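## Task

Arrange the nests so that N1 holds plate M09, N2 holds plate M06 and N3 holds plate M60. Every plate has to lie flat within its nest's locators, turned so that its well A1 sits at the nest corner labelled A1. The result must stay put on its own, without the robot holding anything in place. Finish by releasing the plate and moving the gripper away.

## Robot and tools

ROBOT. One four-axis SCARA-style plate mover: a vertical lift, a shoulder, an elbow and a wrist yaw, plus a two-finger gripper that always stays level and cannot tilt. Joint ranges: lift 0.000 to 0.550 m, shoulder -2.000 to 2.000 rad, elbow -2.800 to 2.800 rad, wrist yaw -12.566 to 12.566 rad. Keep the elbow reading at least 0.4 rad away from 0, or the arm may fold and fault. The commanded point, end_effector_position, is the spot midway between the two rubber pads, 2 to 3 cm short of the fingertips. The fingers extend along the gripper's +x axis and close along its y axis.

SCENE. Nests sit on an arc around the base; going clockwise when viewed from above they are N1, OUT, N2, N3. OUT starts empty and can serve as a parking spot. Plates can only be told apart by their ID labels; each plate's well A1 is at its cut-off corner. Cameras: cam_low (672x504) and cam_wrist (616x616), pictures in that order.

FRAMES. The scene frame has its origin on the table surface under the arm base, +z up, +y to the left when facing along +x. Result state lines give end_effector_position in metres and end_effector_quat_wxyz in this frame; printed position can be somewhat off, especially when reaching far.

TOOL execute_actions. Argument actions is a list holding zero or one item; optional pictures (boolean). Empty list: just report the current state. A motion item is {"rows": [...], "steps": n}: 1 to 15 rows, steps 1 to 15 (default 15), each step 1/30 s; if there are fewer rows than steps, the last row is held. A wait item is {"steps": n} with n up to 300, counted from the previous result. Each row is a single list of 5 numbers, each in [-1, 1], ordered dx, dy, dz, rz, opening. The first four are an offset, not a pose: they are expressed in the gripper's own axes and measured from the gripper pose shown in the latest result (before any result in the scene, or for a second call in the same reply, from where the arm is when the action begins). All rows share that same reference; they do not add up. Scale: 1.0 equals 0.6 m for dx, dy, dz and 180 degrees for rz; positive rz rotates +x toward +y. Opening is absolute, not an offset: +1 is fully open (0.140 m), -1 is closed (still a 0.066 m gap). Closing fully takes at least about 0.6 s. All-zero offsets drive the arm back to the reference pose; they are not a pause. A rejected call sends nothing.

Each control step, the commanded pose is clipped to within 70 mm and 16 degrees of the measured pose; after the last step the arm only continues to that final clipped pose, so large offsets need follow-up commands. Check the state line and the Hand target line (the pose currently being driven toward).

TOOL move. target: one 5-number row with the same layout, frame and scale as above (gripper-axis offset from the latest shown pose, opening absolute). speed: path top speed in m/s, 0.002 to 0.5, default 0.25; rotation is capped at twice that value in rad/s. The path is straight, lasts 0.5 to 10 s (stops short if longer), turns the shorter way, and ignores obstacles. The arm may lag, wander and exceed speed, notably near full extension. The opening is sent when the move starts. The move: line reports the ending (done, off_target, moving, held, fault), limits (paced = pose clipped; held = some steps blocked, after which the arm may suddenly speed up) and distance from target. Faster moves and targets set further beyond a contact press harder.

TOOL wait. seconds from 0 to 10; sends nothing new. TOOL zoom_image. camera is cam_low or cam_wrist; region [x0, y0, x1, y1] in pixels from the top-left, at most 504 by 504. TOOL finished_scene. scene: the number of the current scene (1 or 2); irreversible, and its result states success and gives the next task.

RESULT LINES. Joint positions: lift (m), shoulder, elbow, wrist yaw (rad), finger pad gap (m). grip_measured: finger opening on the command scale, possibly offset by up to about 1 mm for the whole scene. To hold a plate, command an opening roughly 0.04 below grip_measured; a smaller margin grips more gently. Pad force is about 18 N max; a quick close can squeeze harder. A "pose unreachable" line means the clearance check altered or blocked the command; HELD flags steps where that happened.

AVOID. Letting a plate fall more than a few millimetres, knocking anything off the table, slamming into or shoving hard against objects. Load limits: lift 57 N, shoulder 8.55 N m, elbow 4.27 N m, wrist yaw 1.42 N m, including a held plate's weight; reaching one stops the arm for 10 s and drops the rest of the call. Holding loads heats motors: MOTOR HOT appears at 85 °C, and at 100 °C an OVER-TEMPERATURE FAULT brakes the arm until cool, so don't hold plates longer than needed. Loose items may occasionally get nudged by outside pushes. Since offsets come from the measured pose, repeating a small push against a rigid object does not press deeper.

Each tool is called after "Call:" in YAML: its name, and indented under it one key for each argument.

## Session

Call:
execute_actions:
  actions: []

Scene clock: 0.00 s of 12600.00 s.
end_effector_position=(+0.5722, -0.2237, +0.4819) grip_measured=+0.99 end_effector_quat_wxyz=(+0.805, +0.000, +0.000, +0.594)
Joint positions: [ 0.477 -0.56   2.648 -0.817  0.14 ]
Motor temperatures (°C, as the motors report them): [37 24 26 24]
Hand target: +0.572, -0.224, +0.482; +0.805, +0.000, +0.000, +0.594

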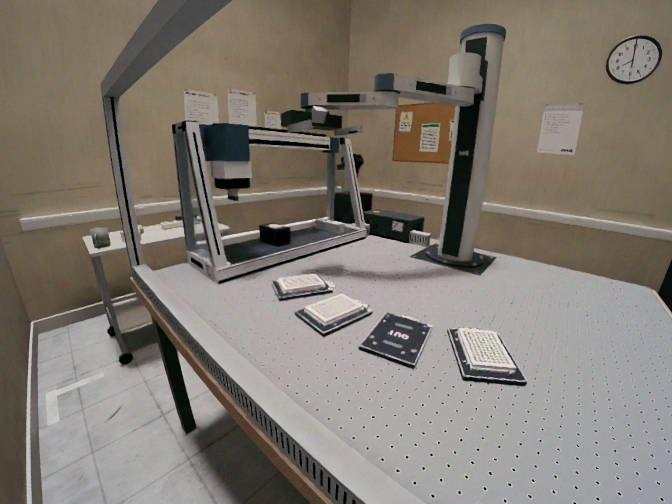

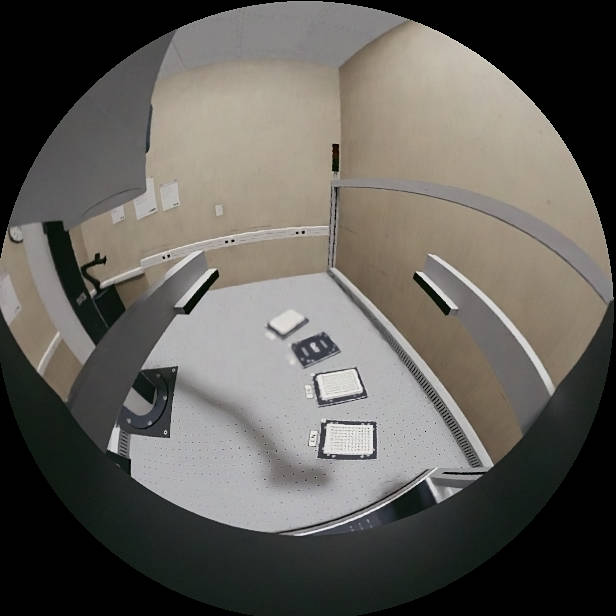

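Call:
move:
  target: [0.315, 0.22, -0.62, -0.404, 1]
  speed: 0.4

Scene clock: 8.20 s of 12600.00 s.
end_effector_position=(+0.5020, -0.0040, +0.1099) grip_measured=+0.99 end_effector_quat_wxyz=(+1.000, +0.000, +0.000, +0.001)
Joint positions: [ 0.105  0.986  0.72  -1.705  0.14 ]
Motor temperatures (°C, as the motors report them): [37 24 26 24]
Hand target: +0.502, -0.004, +0.110; +1.000, +0.000, +0.000, +0.001
Off the commanded pose: 0.000 m, 0 deg.
After step 90, 3.07 s passed at rest.
move: done

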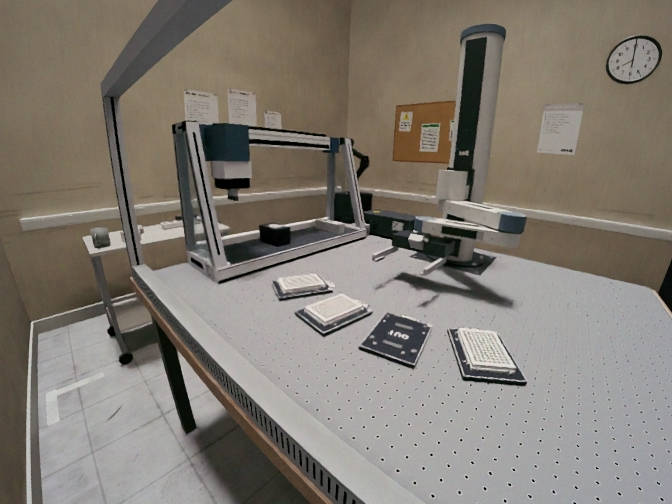

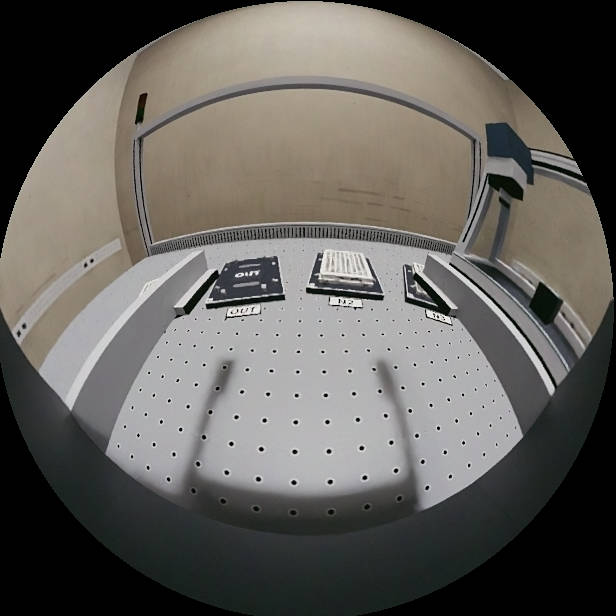

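Call:
zoom_image:
  camera: "cam_wrist"
  region: [290, 240, 460, 330]

Call:
zoom_image:
  camera: "cam_low"
  region: [260, 265, 540, 395]

Region (290, 240, 460, 330) of cam_wrist's 616x616 image, scaled by 2.965, with more detail than that image has; it fills the top 267 rows of this view, and the rest is white.

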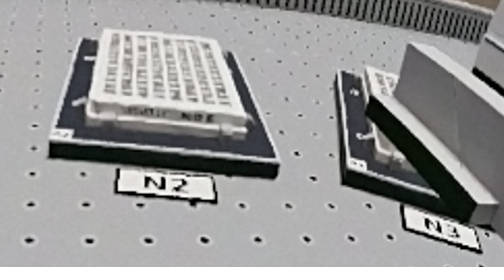

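Region (260, 265, 540, 395) of cam_low's 672x504 image, scaled by 1.800, with more detail than that image has; it fills the top 234 rows of this view, and the rest is white.

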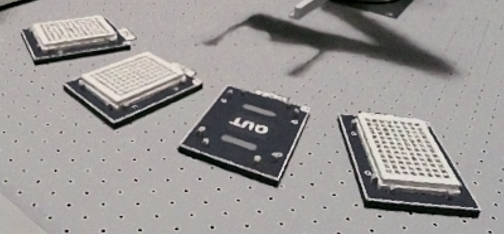

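Call:
move:
  target: [0.163, -0.093, -0.083, -0.033, 1]
  speed: 0.3

Scene clock: 20.07 s of 12600.00 s.
end_effector_position=(+0.5999, -0.0596, +0.0600) grip_measured=+0.99 end_effector_quat_wxyz=(+0.999, +0.000, +0.000, -0.051)
Joint positions: [ 0.055  0.712  1.171 -1.984  0.14 ]
Motor temperatures (°C, as the motors report them): [37 24 26 24]
Hand target: +0.600, -0.060, +0.060; +0.999, +0.000, +0.000, -0.051
Off the commanded pose: 0.000 m, 0 deg.
After step 90, 8.07 s passed at rest.
move: done

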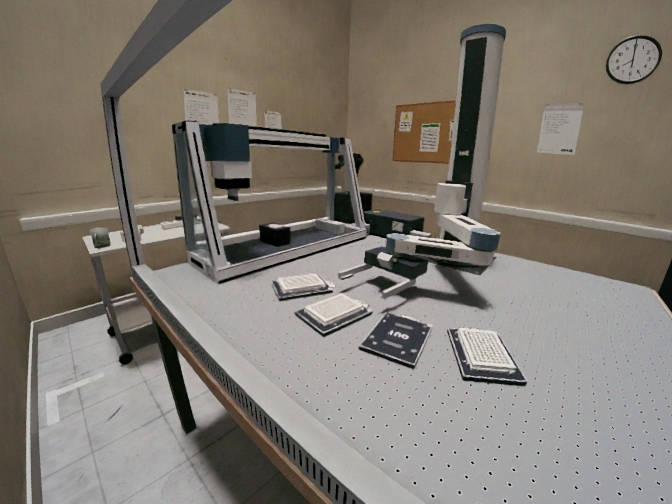

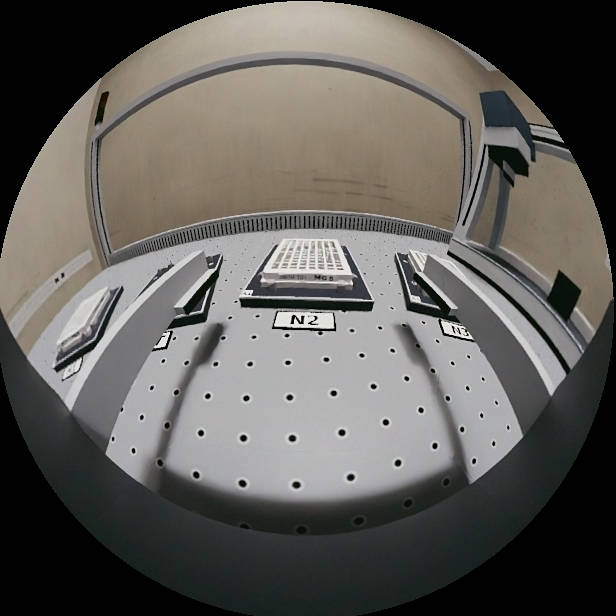

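Call:
zoom_image:
  camera: "cam_wrist"
  region: [230, 230, 390, 320]

Call:
zoom_image:
  camera: "cam_wrist"
  region: [40, 270, 140, 380]

Region (230, 230, 390, 320) of cam_wrist's 616x616 image, scaled by 3.150, with more detail than that image has; it fills the top 284 rows of this view, and the rest is white.

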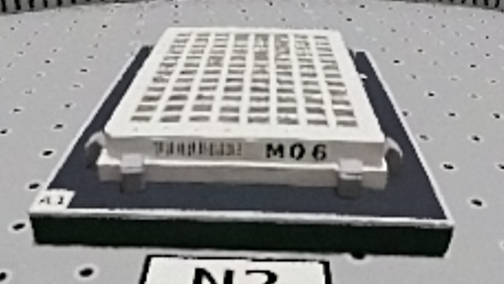

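Region (40, 270, 140, 380) of cam_wrist's 616x616 image, scaled by 4.582, with more detail than that image has; it fills the left 458 columns of this view, and the rest is white.

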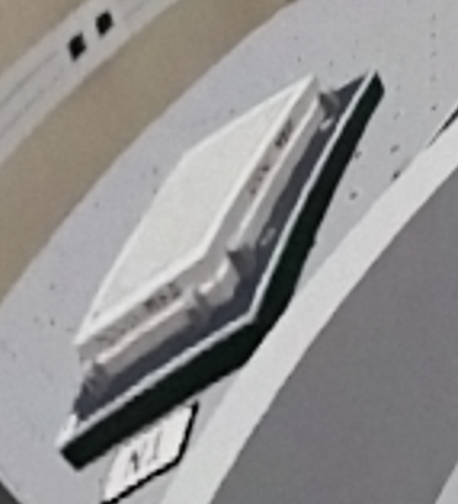

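Call:
move:
  target: [0.15, 0, 0.1, 0, 1]
  speed: 0.3

Scene clock: 31.43 s of 12600.00 s.
end_effector_position=(+0.6895, -0.0687, +0.1201) grip_measured=+0.99 end_effector_quat_wxyz=(+0.999, +0.000, +0.000, -0.051)
Joint positions: [ 0.115  0.539  1.629 -2.269  0.14 ]
Motor temperatures (°C, as the motors report them): [37 24 26 24]
Hand target: +0.689, -0.069, +0.120; +0.999, +0.000, +0.000, -0.051
Off the commanded pose: 0.000 m, 0 deg.
After step 90, 7.60 s passed at rest.
move: done

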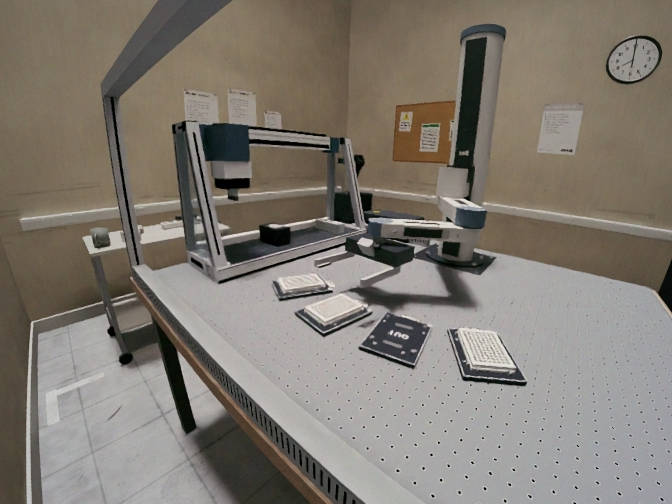

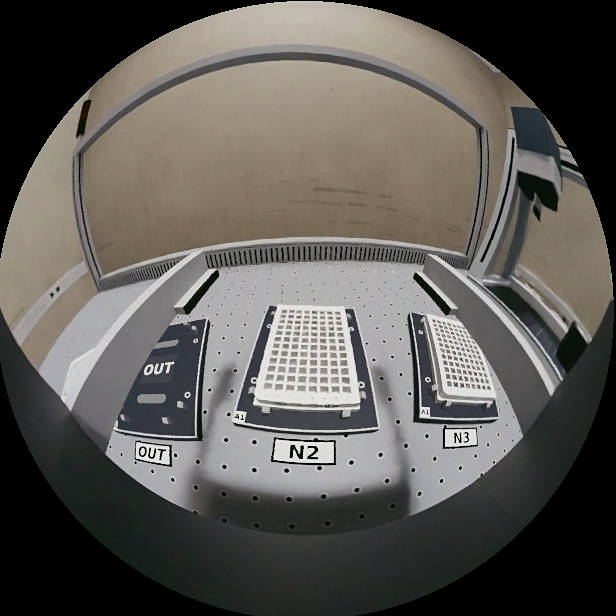

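Call:
zoom_image:
  camera: "cam_wrist"
  region: [220, 295, 510, 450]

Region (220, 295, 510, 450) of cam_wrist's 616x616 image, scaled by 1.738, with more detail than that image has; it fills the top 269 rows of this view, and the rest is white.

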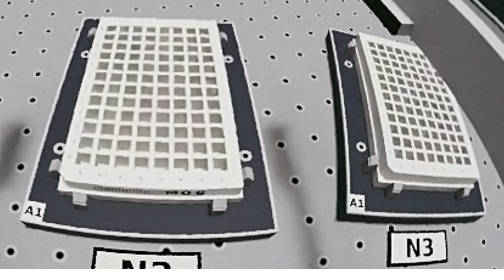

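Call:
move:
  target: [-0.02, -0.289, -0.08, -0.101, 1]
  speed: 0.3

Scene clock: 44.37 s of 12600.00 s.
end_effector_position=(+0.6599, -0.2402, +0.0720) grip_measured=+0.99 end_effector_quat_wxyz=(+0.978, +0.000, +0.000, -0.208)
Joint positions: [ 0.067  0.154  1.758 -2.331  0.14 ]
Motor temperatures (°C, as the motors report them): [37 24 26 24]
Hand target: +0.660, -0.240, +0.072; +0.978, +0.000, +0.000, -0.208
Off the commanded pose: 0.000 m, 0 deg.
After step 90, 8.93 s passed at rest.
move: done

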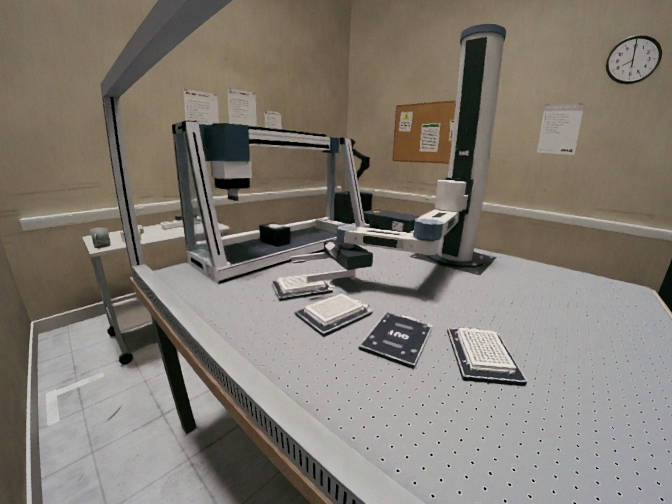

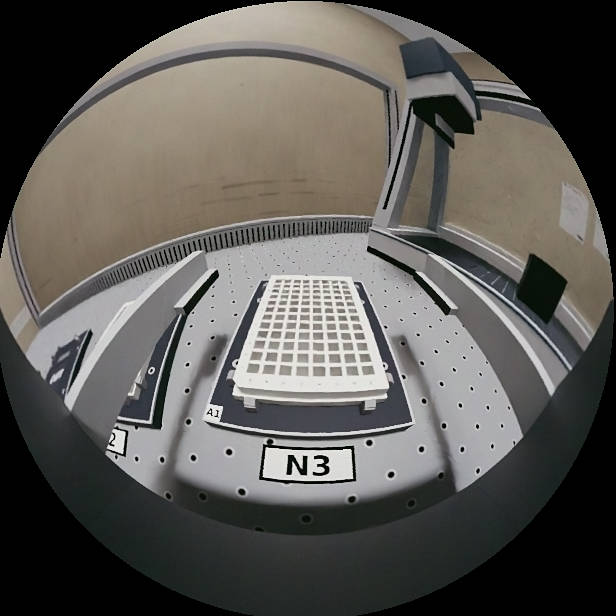

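Call:
move:
  target: [0.03, 0.005, -0.068, 0, 1]
  speed: 0.1

Call:
move:
  target: [0, 0, 0, 0, -0.53]
  speed: 0.05

Scene clock: 61.00 s of 12600.00 s.
end_effector_position=(+0.6776, -0.2447, +0.0312) grip_measured=+0.99 end_effector_quat_wxyz=(+0.978, +0.000, +0.000, -0.208)
Joint positions: [ 0.026  0.114  1.87  -2.403  0.14 ]
Motor temperatures (°C, as the motors report them): [37 24 26 24]
Hand target: +0.678, -0.245, +0.031; +0.978, +0.000, +0.000, -0.208
Off the commanded pose: 0.000 m, 0 deg.
After step 90, 12.90 s passed at rest.
move: done

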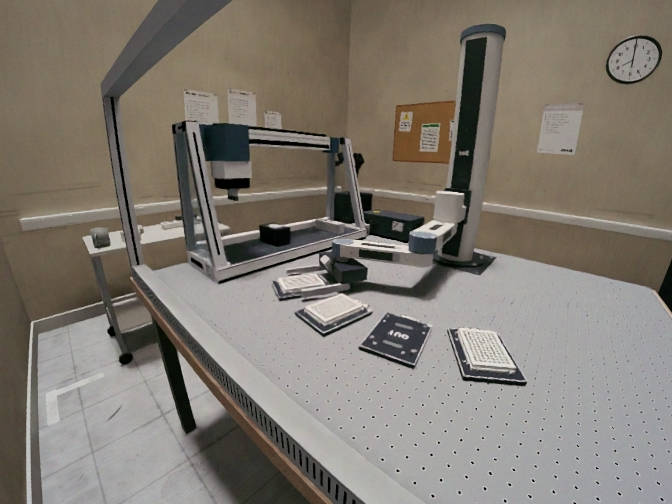

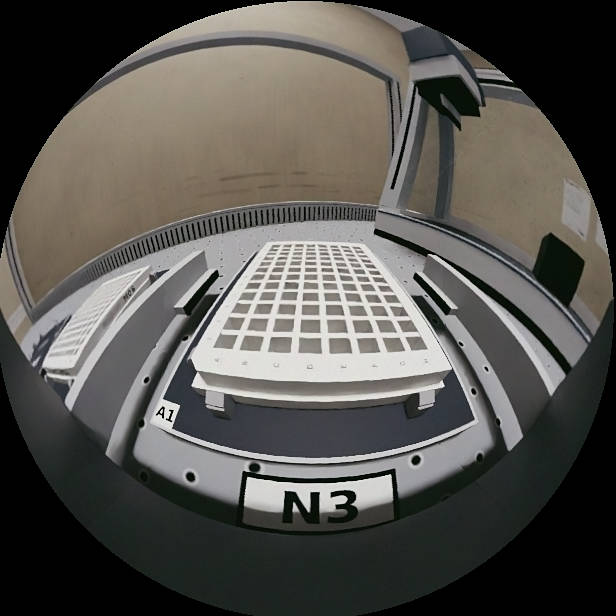

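Scene clock: 61.67 s of 12600.00 s.
end_effector_position=(+0.6786, -0.2432, +0.0312) grip_measured=-0.48 end_effector_quat_wxyz=(+0.979, +0.000, +0.000, -0.205)
Joint positions: [ 0.026  0.116  1.872 -2.4    0.085]
Motor temperatures (°C, as the motors report them): [37 24 26 24]
Hand target: +0.678, -0.245, +0.031; +0.978, +0.000, +0.000, -0.208
Off the commanded pose: 0.002 m, 0 deg.
move: done

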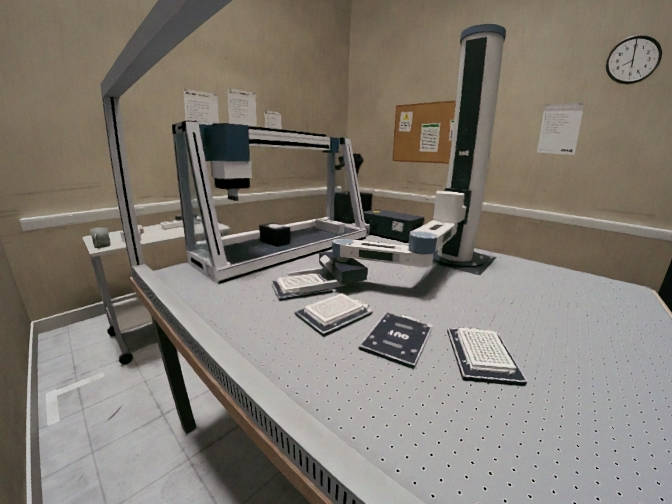

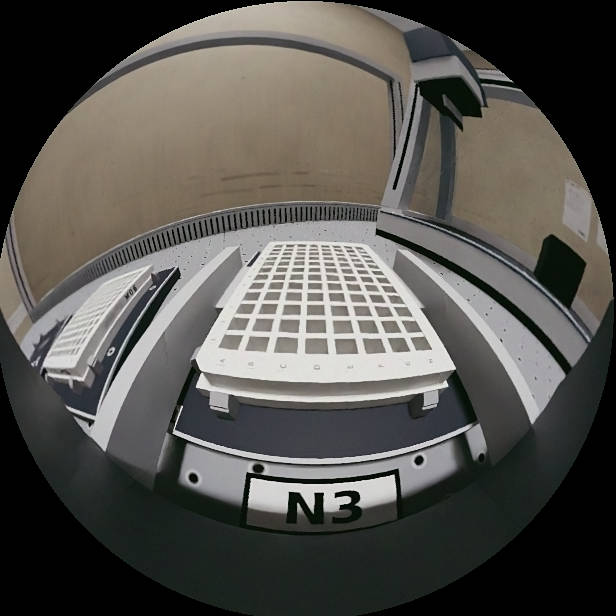

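Call:
move:
  target: [0, 0, 0.079, 0, -0.53]
  speed: 0.15

Call:
move:
  target: [-0.212, 0.55, 0, 0.209, -0.53]
  speed: 0.25

Scene clock: 69.23 s of 12600.00 s.
end_effector_position=(+0.6786, -0.2431, +0.0786) grip_measured=-0.48 end_effector_quat_wxyz=(+0.979, +0.000, +0.000, -0.205)
Joint positions: [ 0.074  0.116  1.872 -2.4    0.085]
Motor temperatures (°C, as the motors report them): [37 24 26 24]
Hand target: +0.679, -0.243, +0.079; +0.979, +0.000, +0.000, -0.205
Off the commanded pose: 0.000 m, 0 deg.
After step 90, 3.83 s passed at rest.
move: done

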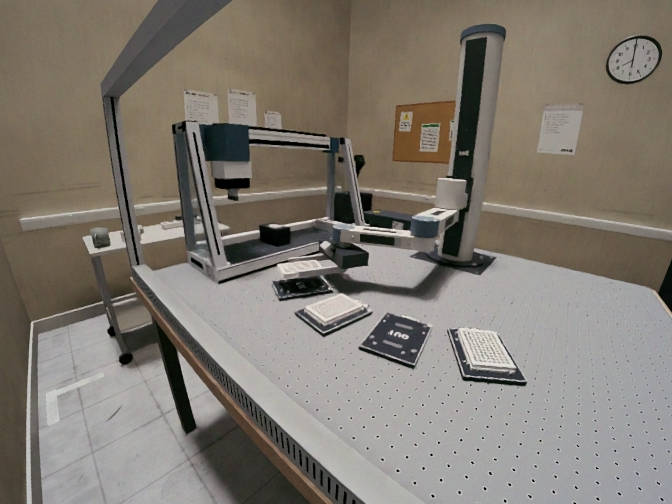

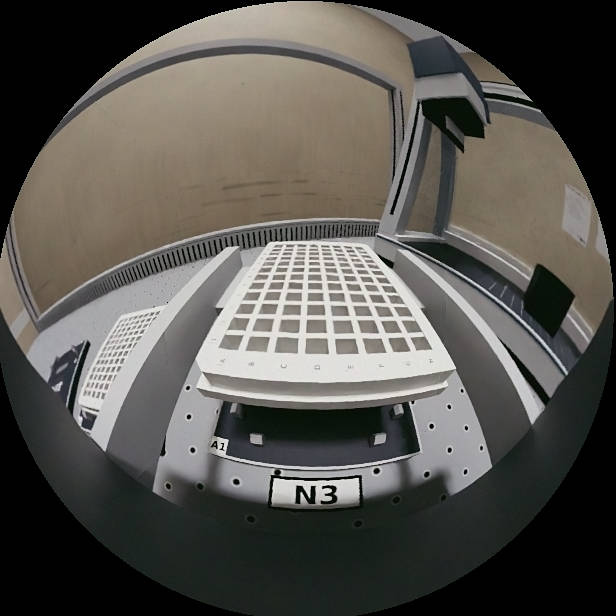

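Scene clock: 71.00 s of 12600.00 s.
end_effector_position=(+0.6944, +0.1105, +0.0786) grip_measured=-0.48 end_effector_quat_wxyz=(+0.992, +0.000, +0.000, +0.122)
Joint positions: [ 0.074  0.851  1.697 -2.303  0.085]
Motor temperatures (°C, as the motors report them): [37 24 26 24]
Hand target: +0.694, +0.110, +0.079; +0.993, +0.000, +0.000, +0.122
Off the commanded pose: 0.000 m, 0 deg.
move: done

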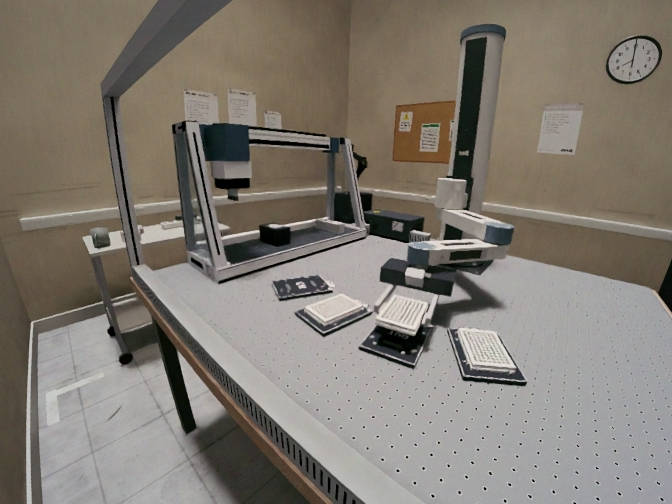

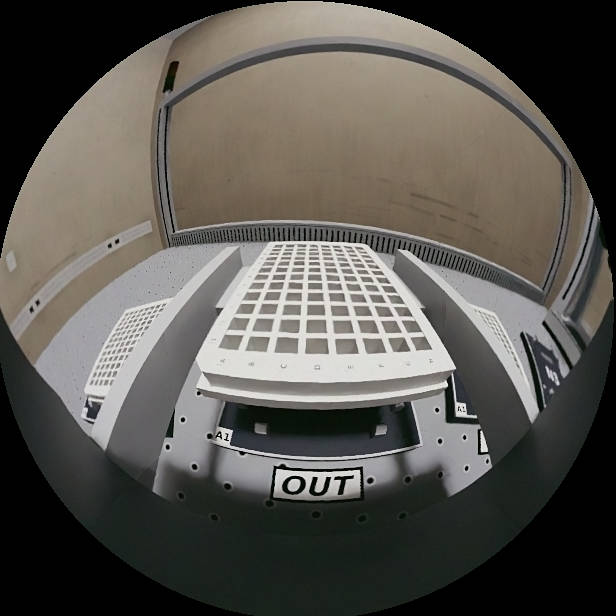

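Call:
move:
  target: [0.01, -0.003, -0.07, 0, -0.53]
  speed: 0.08

Scene clock: 76.53 s of 12600.00 s.
end_effector_position=(+0.7006, +0.1098, +0.0366) grip_measured=-0.48 end_effector_quat_wxyz=(+0.993, +0.000, +0.000, +0.121)
Joint positions: [ 0.032  0.832  1.733 -2.321  0.085]
Motor temperatures (°C, as the motors report them): [37 24 26 24]
Hand target: +0.701, +0.110, +0.037; +0.992, +0.000, +0.000, +0.122
Off the commanded pose: 0.000 m, 0 deg.
After step 90, 1.73 s passed at rest.
move: done

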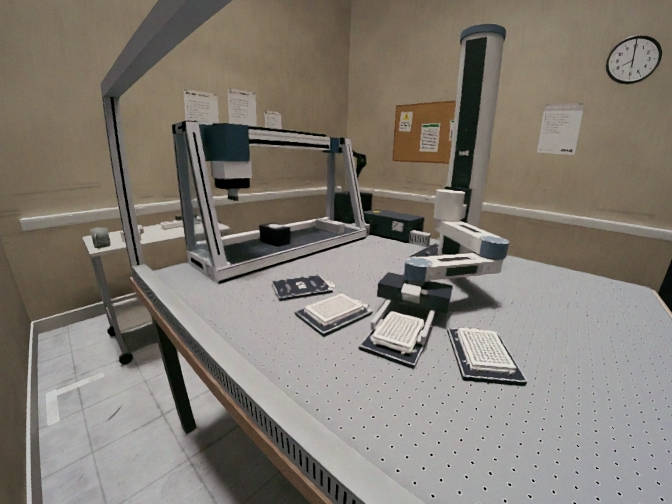

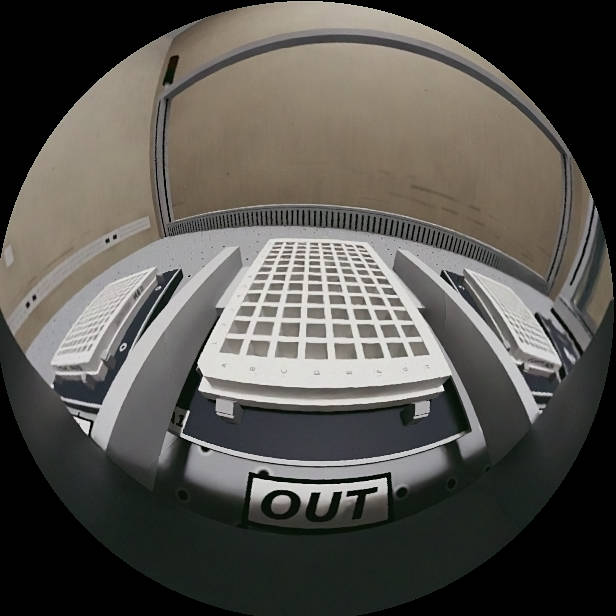

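Call:
move:
  target: [0, 0, -0.007, 0, -0.53]
  speed: 0.03

Call:
move:
  target: [0, 0, 0, 0, 1]
  speed: 0.05

Call:
zoom_image:
  camera: "cam_wrist"
  region: [40, 250, 200, 400]

Scene clock: 85.33 s of 12600.00 s.
end_effector_position=(+0.7005, +0.1093, +0.0328) grip_measured=-0.48 end_effector_quat_wxyz=(+0.993, +0.000, +0.000, +0.119)
Joint positions: [ 0.028  0.833  1.732 -2.325  0.085]
Motor temperatures (°C, as the motors report them): [37 24 26 24]
Hand target: +0.701, +0.110, +0.032; +0.993, +0.000, +0.000, +0.121
Off the commanded pose: 0.001 m, 0 deg.
After step 90, 5.10 s passed at rest.
move: done

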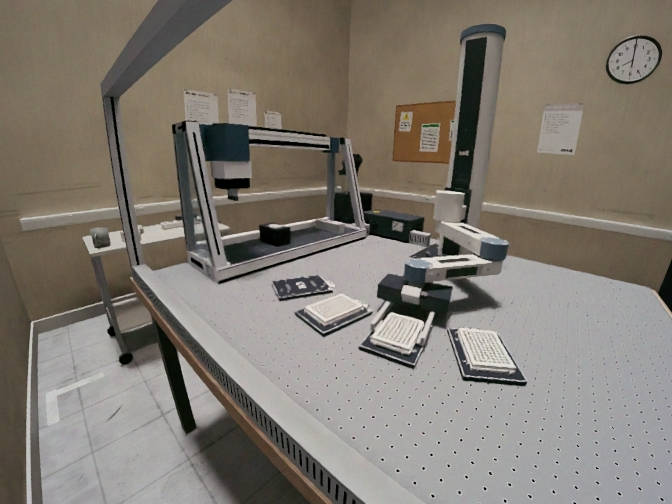

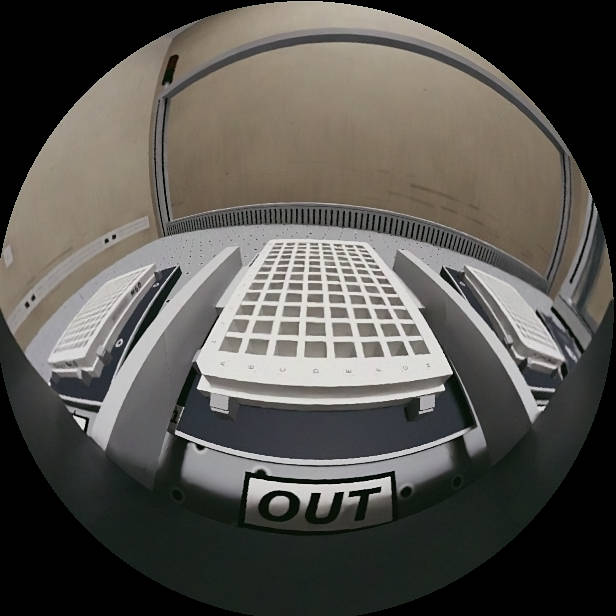

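Scene clock: 86.00 s of 12600.00 s.
end_effector_position=(+0.7005, +0.1093, +0.0329) grip_measured=+0.99 end_effector_quat_wxyz=(+0.993, +0.000, +0.000, +0.119)
Joint positions: [ 0.028  0.833  1.731 -2.325  0.14 ]
Motor temperatures (°C, as the motors report them): [37 24 26 24]
Hand target: +0.701, +0.109, +0.033; +0.993, +0.000, +0.000, +0.119
Off the commanded pose: 0.000 m, 0 deg.
move: done

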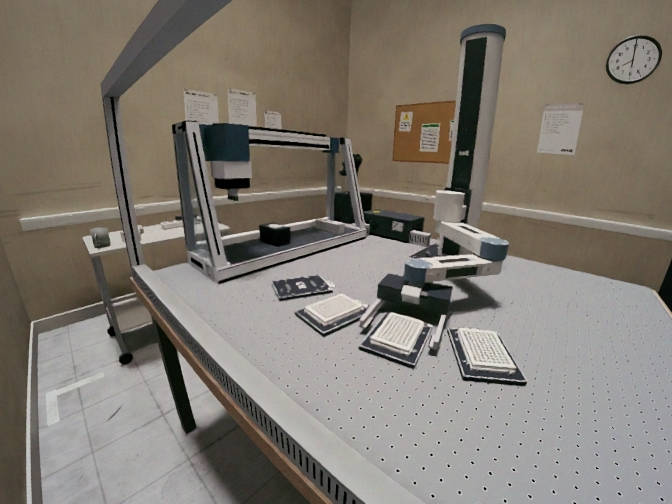

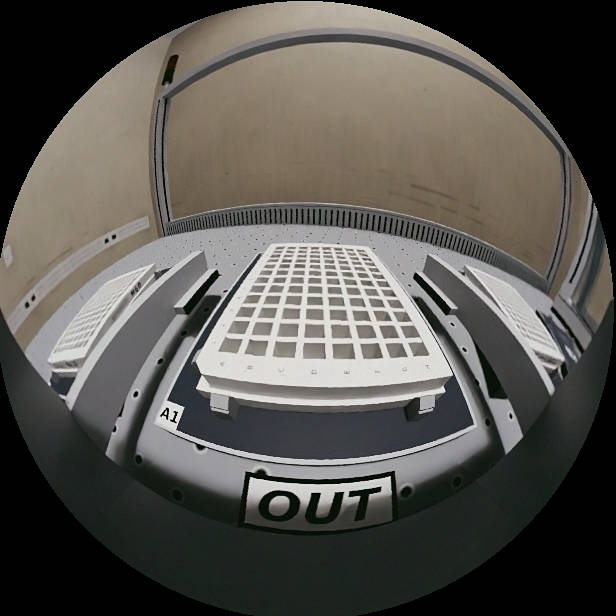

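Region (40, 250, 200, 400) of cam_wrist's 616x616 image, scaled by 3.150, with more detail than that image has; it fills the top 472 rows of this view, and the rest is white.

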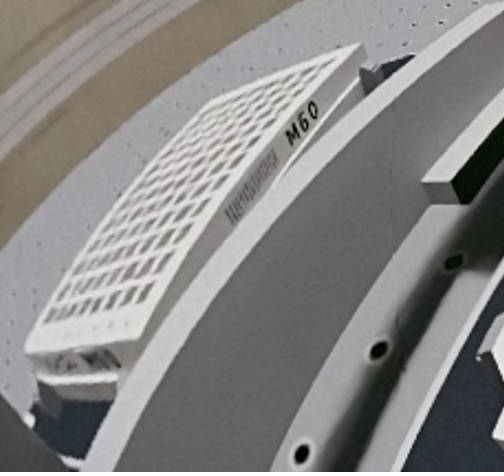

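Call:
move:
  target: [0, 0, 0.065, 0, 1]
  speed: 0.2

Call:
move:
  target: [-0.04, 0.286, 0, 0.102, 1]
  speed: 0.3

Scene clock: 98.50 s of 12600.00 s.
end_effector_position=(+0.7005, +0.1093, +0.0719) grip_measured=+0.99 end_effector_quat_wxyz=(+0.993, +0.000, +0.000, +0.119)
Joint positions: [ 0.067  0.833  1.732 -2.325  0.14 ]
Motor temperatures (°C, as the motors report them): [37 24 26 24]
Hand target: +0.701, +0.109, +0.072; +0.993, +0.000, +0.000, +0.119
Off the commanded pose: 0.000 m, 0 deg.
After step 90, 8.80 s passed at rest.
move: done

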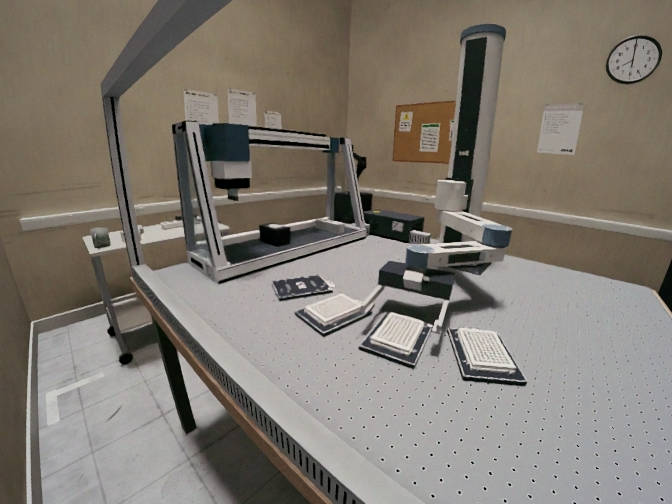

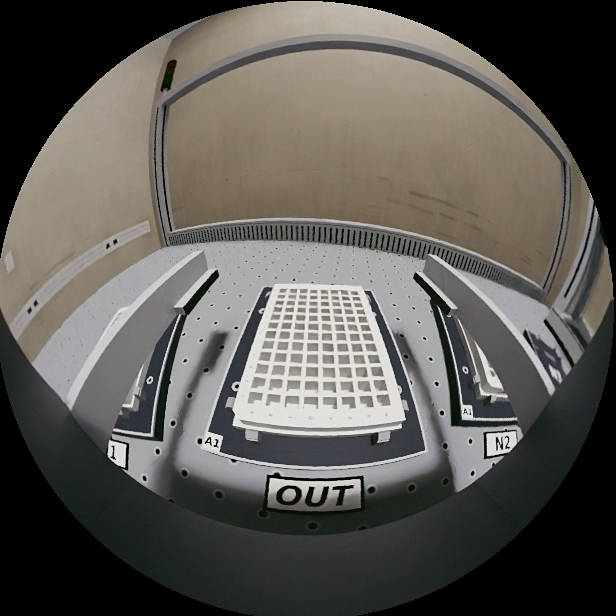

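Scene clock: 99.43 s of 12600.00 s.
end_effector_position=(+0.6365, +0.2706, +0.0719) grip_measured=+0.99 end_effector_quat_wxyz=(+0.961, +0.000, +0.000, +0.276)
Joint positions: [ 0.067  1.164  1.721 -2.325  0.14 ]
Motor temperatures (°C, as the motors report them): [37 24 26 24]
Hand target: +0.637, +0.270, +0.072; +0.961, +0.000, +0.000, +0.276
Off the commanded pose: 0.000 m, 0 deg.
move: done

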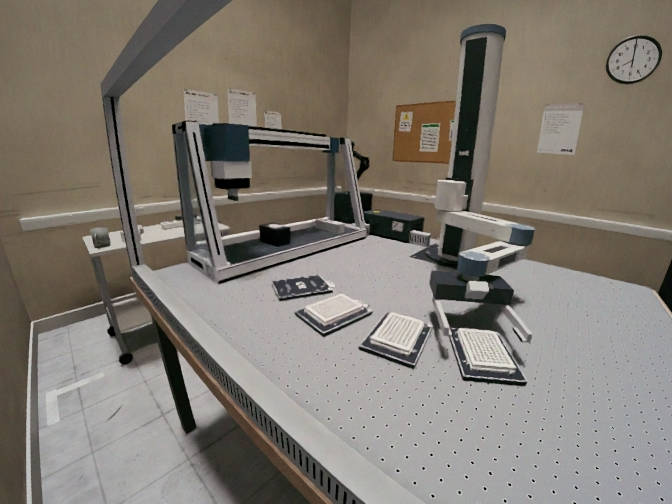

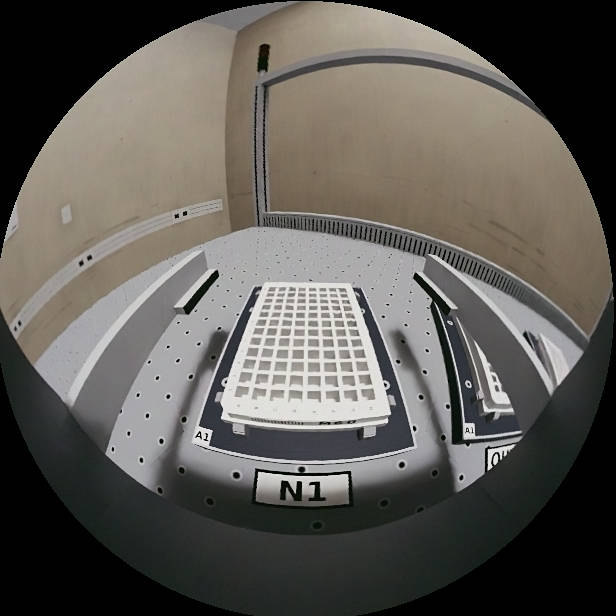

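Call:
move:
  target: [0.005, 0.01, -0.068, 0, 1]
  speed: 0.1

Call:
move:
  target: [0, 0, 0, 0, -0.53]
  speed: 0.05

Call:
move:
  target: [0, 0, 0.079, 0, -0.53]
  speed: 0.15

Scene clock: 109.00 s of 12600.00 s.
end_effector_position=(+0.6359, +0.2772, +0.0311) grip_measured=+0.99 end_effector_quat_wxyz=(+0.961, +0.000, +0.000, +0.276)
Joint positions: [ 0.026  1.172  1.738 -2.349  0.14 ]
Motor temperatures (°C, as the motors report them): [37 24 26 24]
Hand target: +0.636, +0.277, +0.031; +0.961, +0.000, +0.000, +0.276
Off the commanded pose: 0.000 m, 0 deg.
After step 90, 5.83 s passed at rest.
move: done

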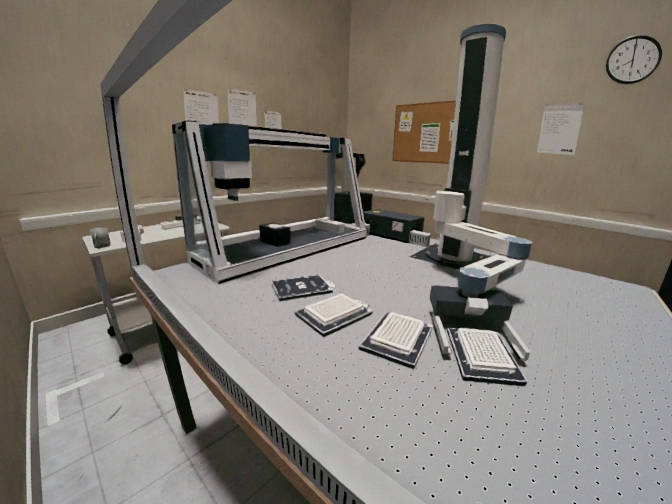

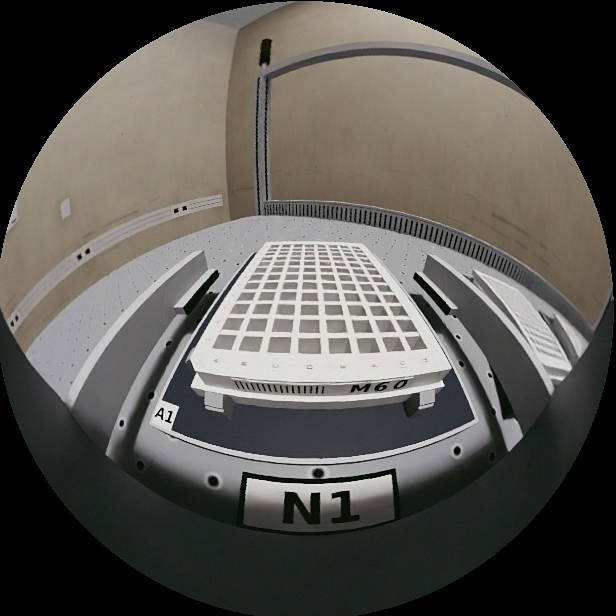

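Scene clock: 109.67 s of 12600.00 s.
end_effector_position=(+0.6350, +0.2793, +0.0311) grip_measured=-0.48 end_effector_quat_wxyz=(+0.960, +0.000, +0.000, +0.280)
Joint positions: [ 0.026  1.174  1.74  -2.345  0.085]
Motor temperatures (°C, as the motors report them): [37 24 26 24]
Hand target: +0.636, +0.277, +0.031; +0.961, +0.000, +0.000, +0.276
Off the commanded pose: 0.002 m, 0 deg.
move: done

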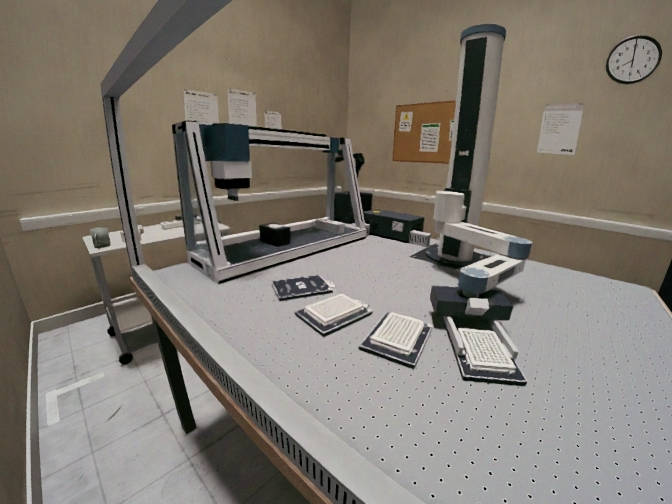

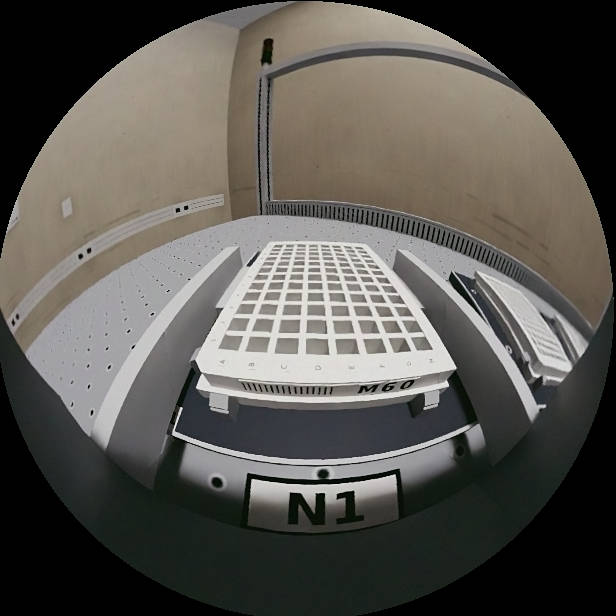

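Scene clock: 110.40 s of 12600.00 s.
end_effector_position=(+0.6350, +0.2794, +0.0785) grip_measured=-0.49 end_effector_quat_wxyz=(+0.960, +0.000, +0.000, +0.280)
Joint positions: [ 0.073  1.174  1.74  -2.346  0.085]
Motor temperatures (°C, as the motors report them): [37 24 26 24]
Hand target: +0.635, +0.279, +0.078; +0.960, +0.000, +0.000, +0.280
Off the commanded pose: 0.000 m, 0 deg.
move: done

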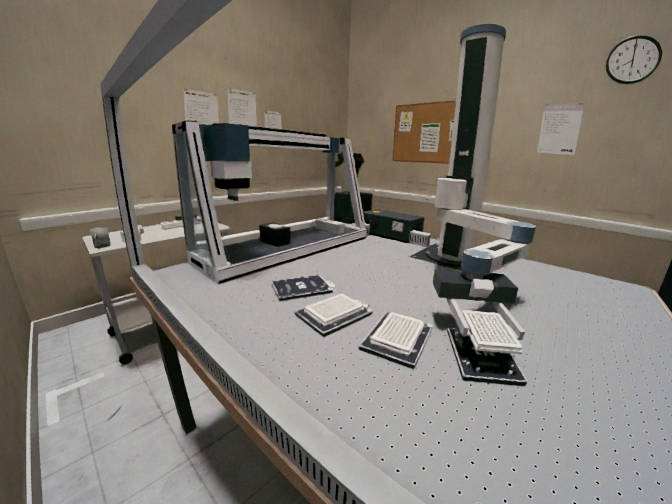

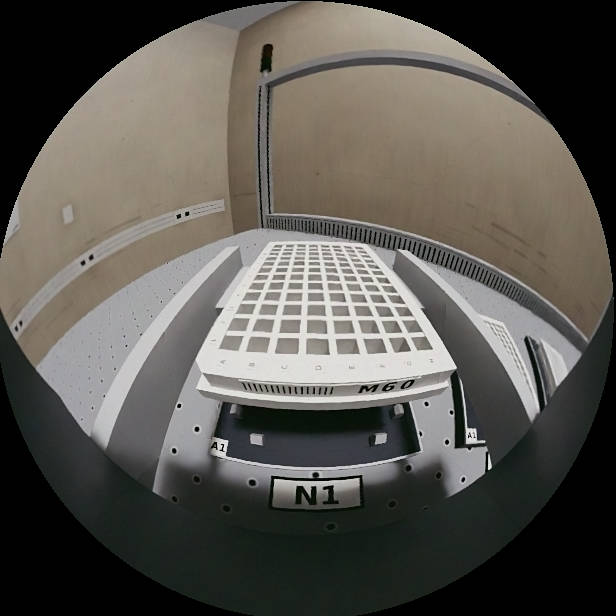

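Call:
move:
  target: [-0.406, -0.773, 0, -0.312, -0.53]
  speed: 0.3

Call:
zoom_image:
  camera: "cam_low"
  region: [260, 265, 440, 345]

Scene clock: 123.93 s of 12600.00 s.
end_effector_position=(+0.6791, -0.2427, +0.0785) grip_measured=-0.49 end_effector_quat_wxyz=(+0.979, +0.000, +0.000, -0.205)
Joint positions: [ 0.073  0.117  1.873 -2.402  0.085]
Motor temperatures (°C, as the motors report them): [37 24 26 24]
Hand target: +0.679, -0.243, +0.078; +0.979, +0.000, +0.000, -0.205
Off the commanded pose: 0.000 m, 0 deg.
After step 90, 8.33 s passed at rest.
move: done

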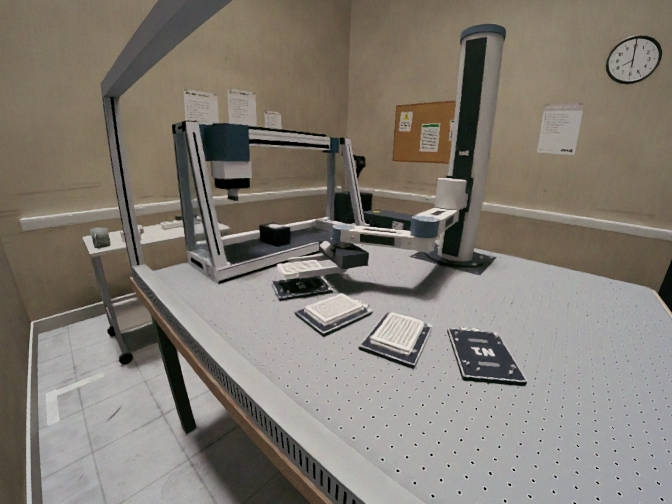

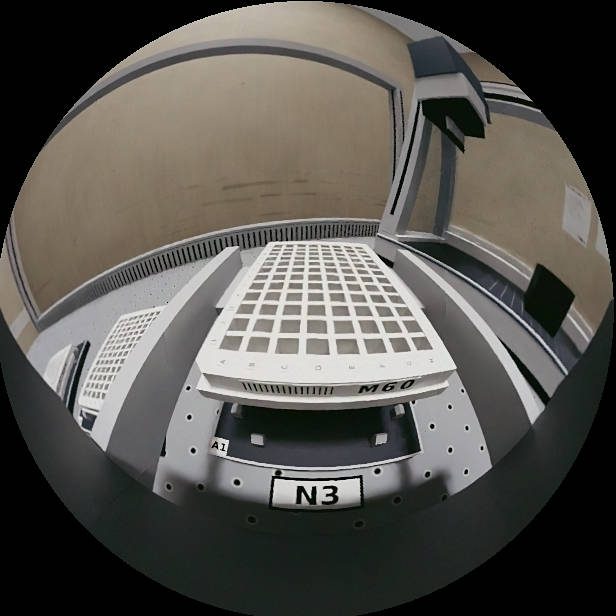

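Region (260, 265, 440, 345) of cam_low's 672x504 image, scaled by 2.800, with more detail than that image has.

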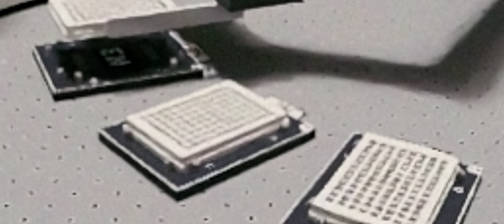

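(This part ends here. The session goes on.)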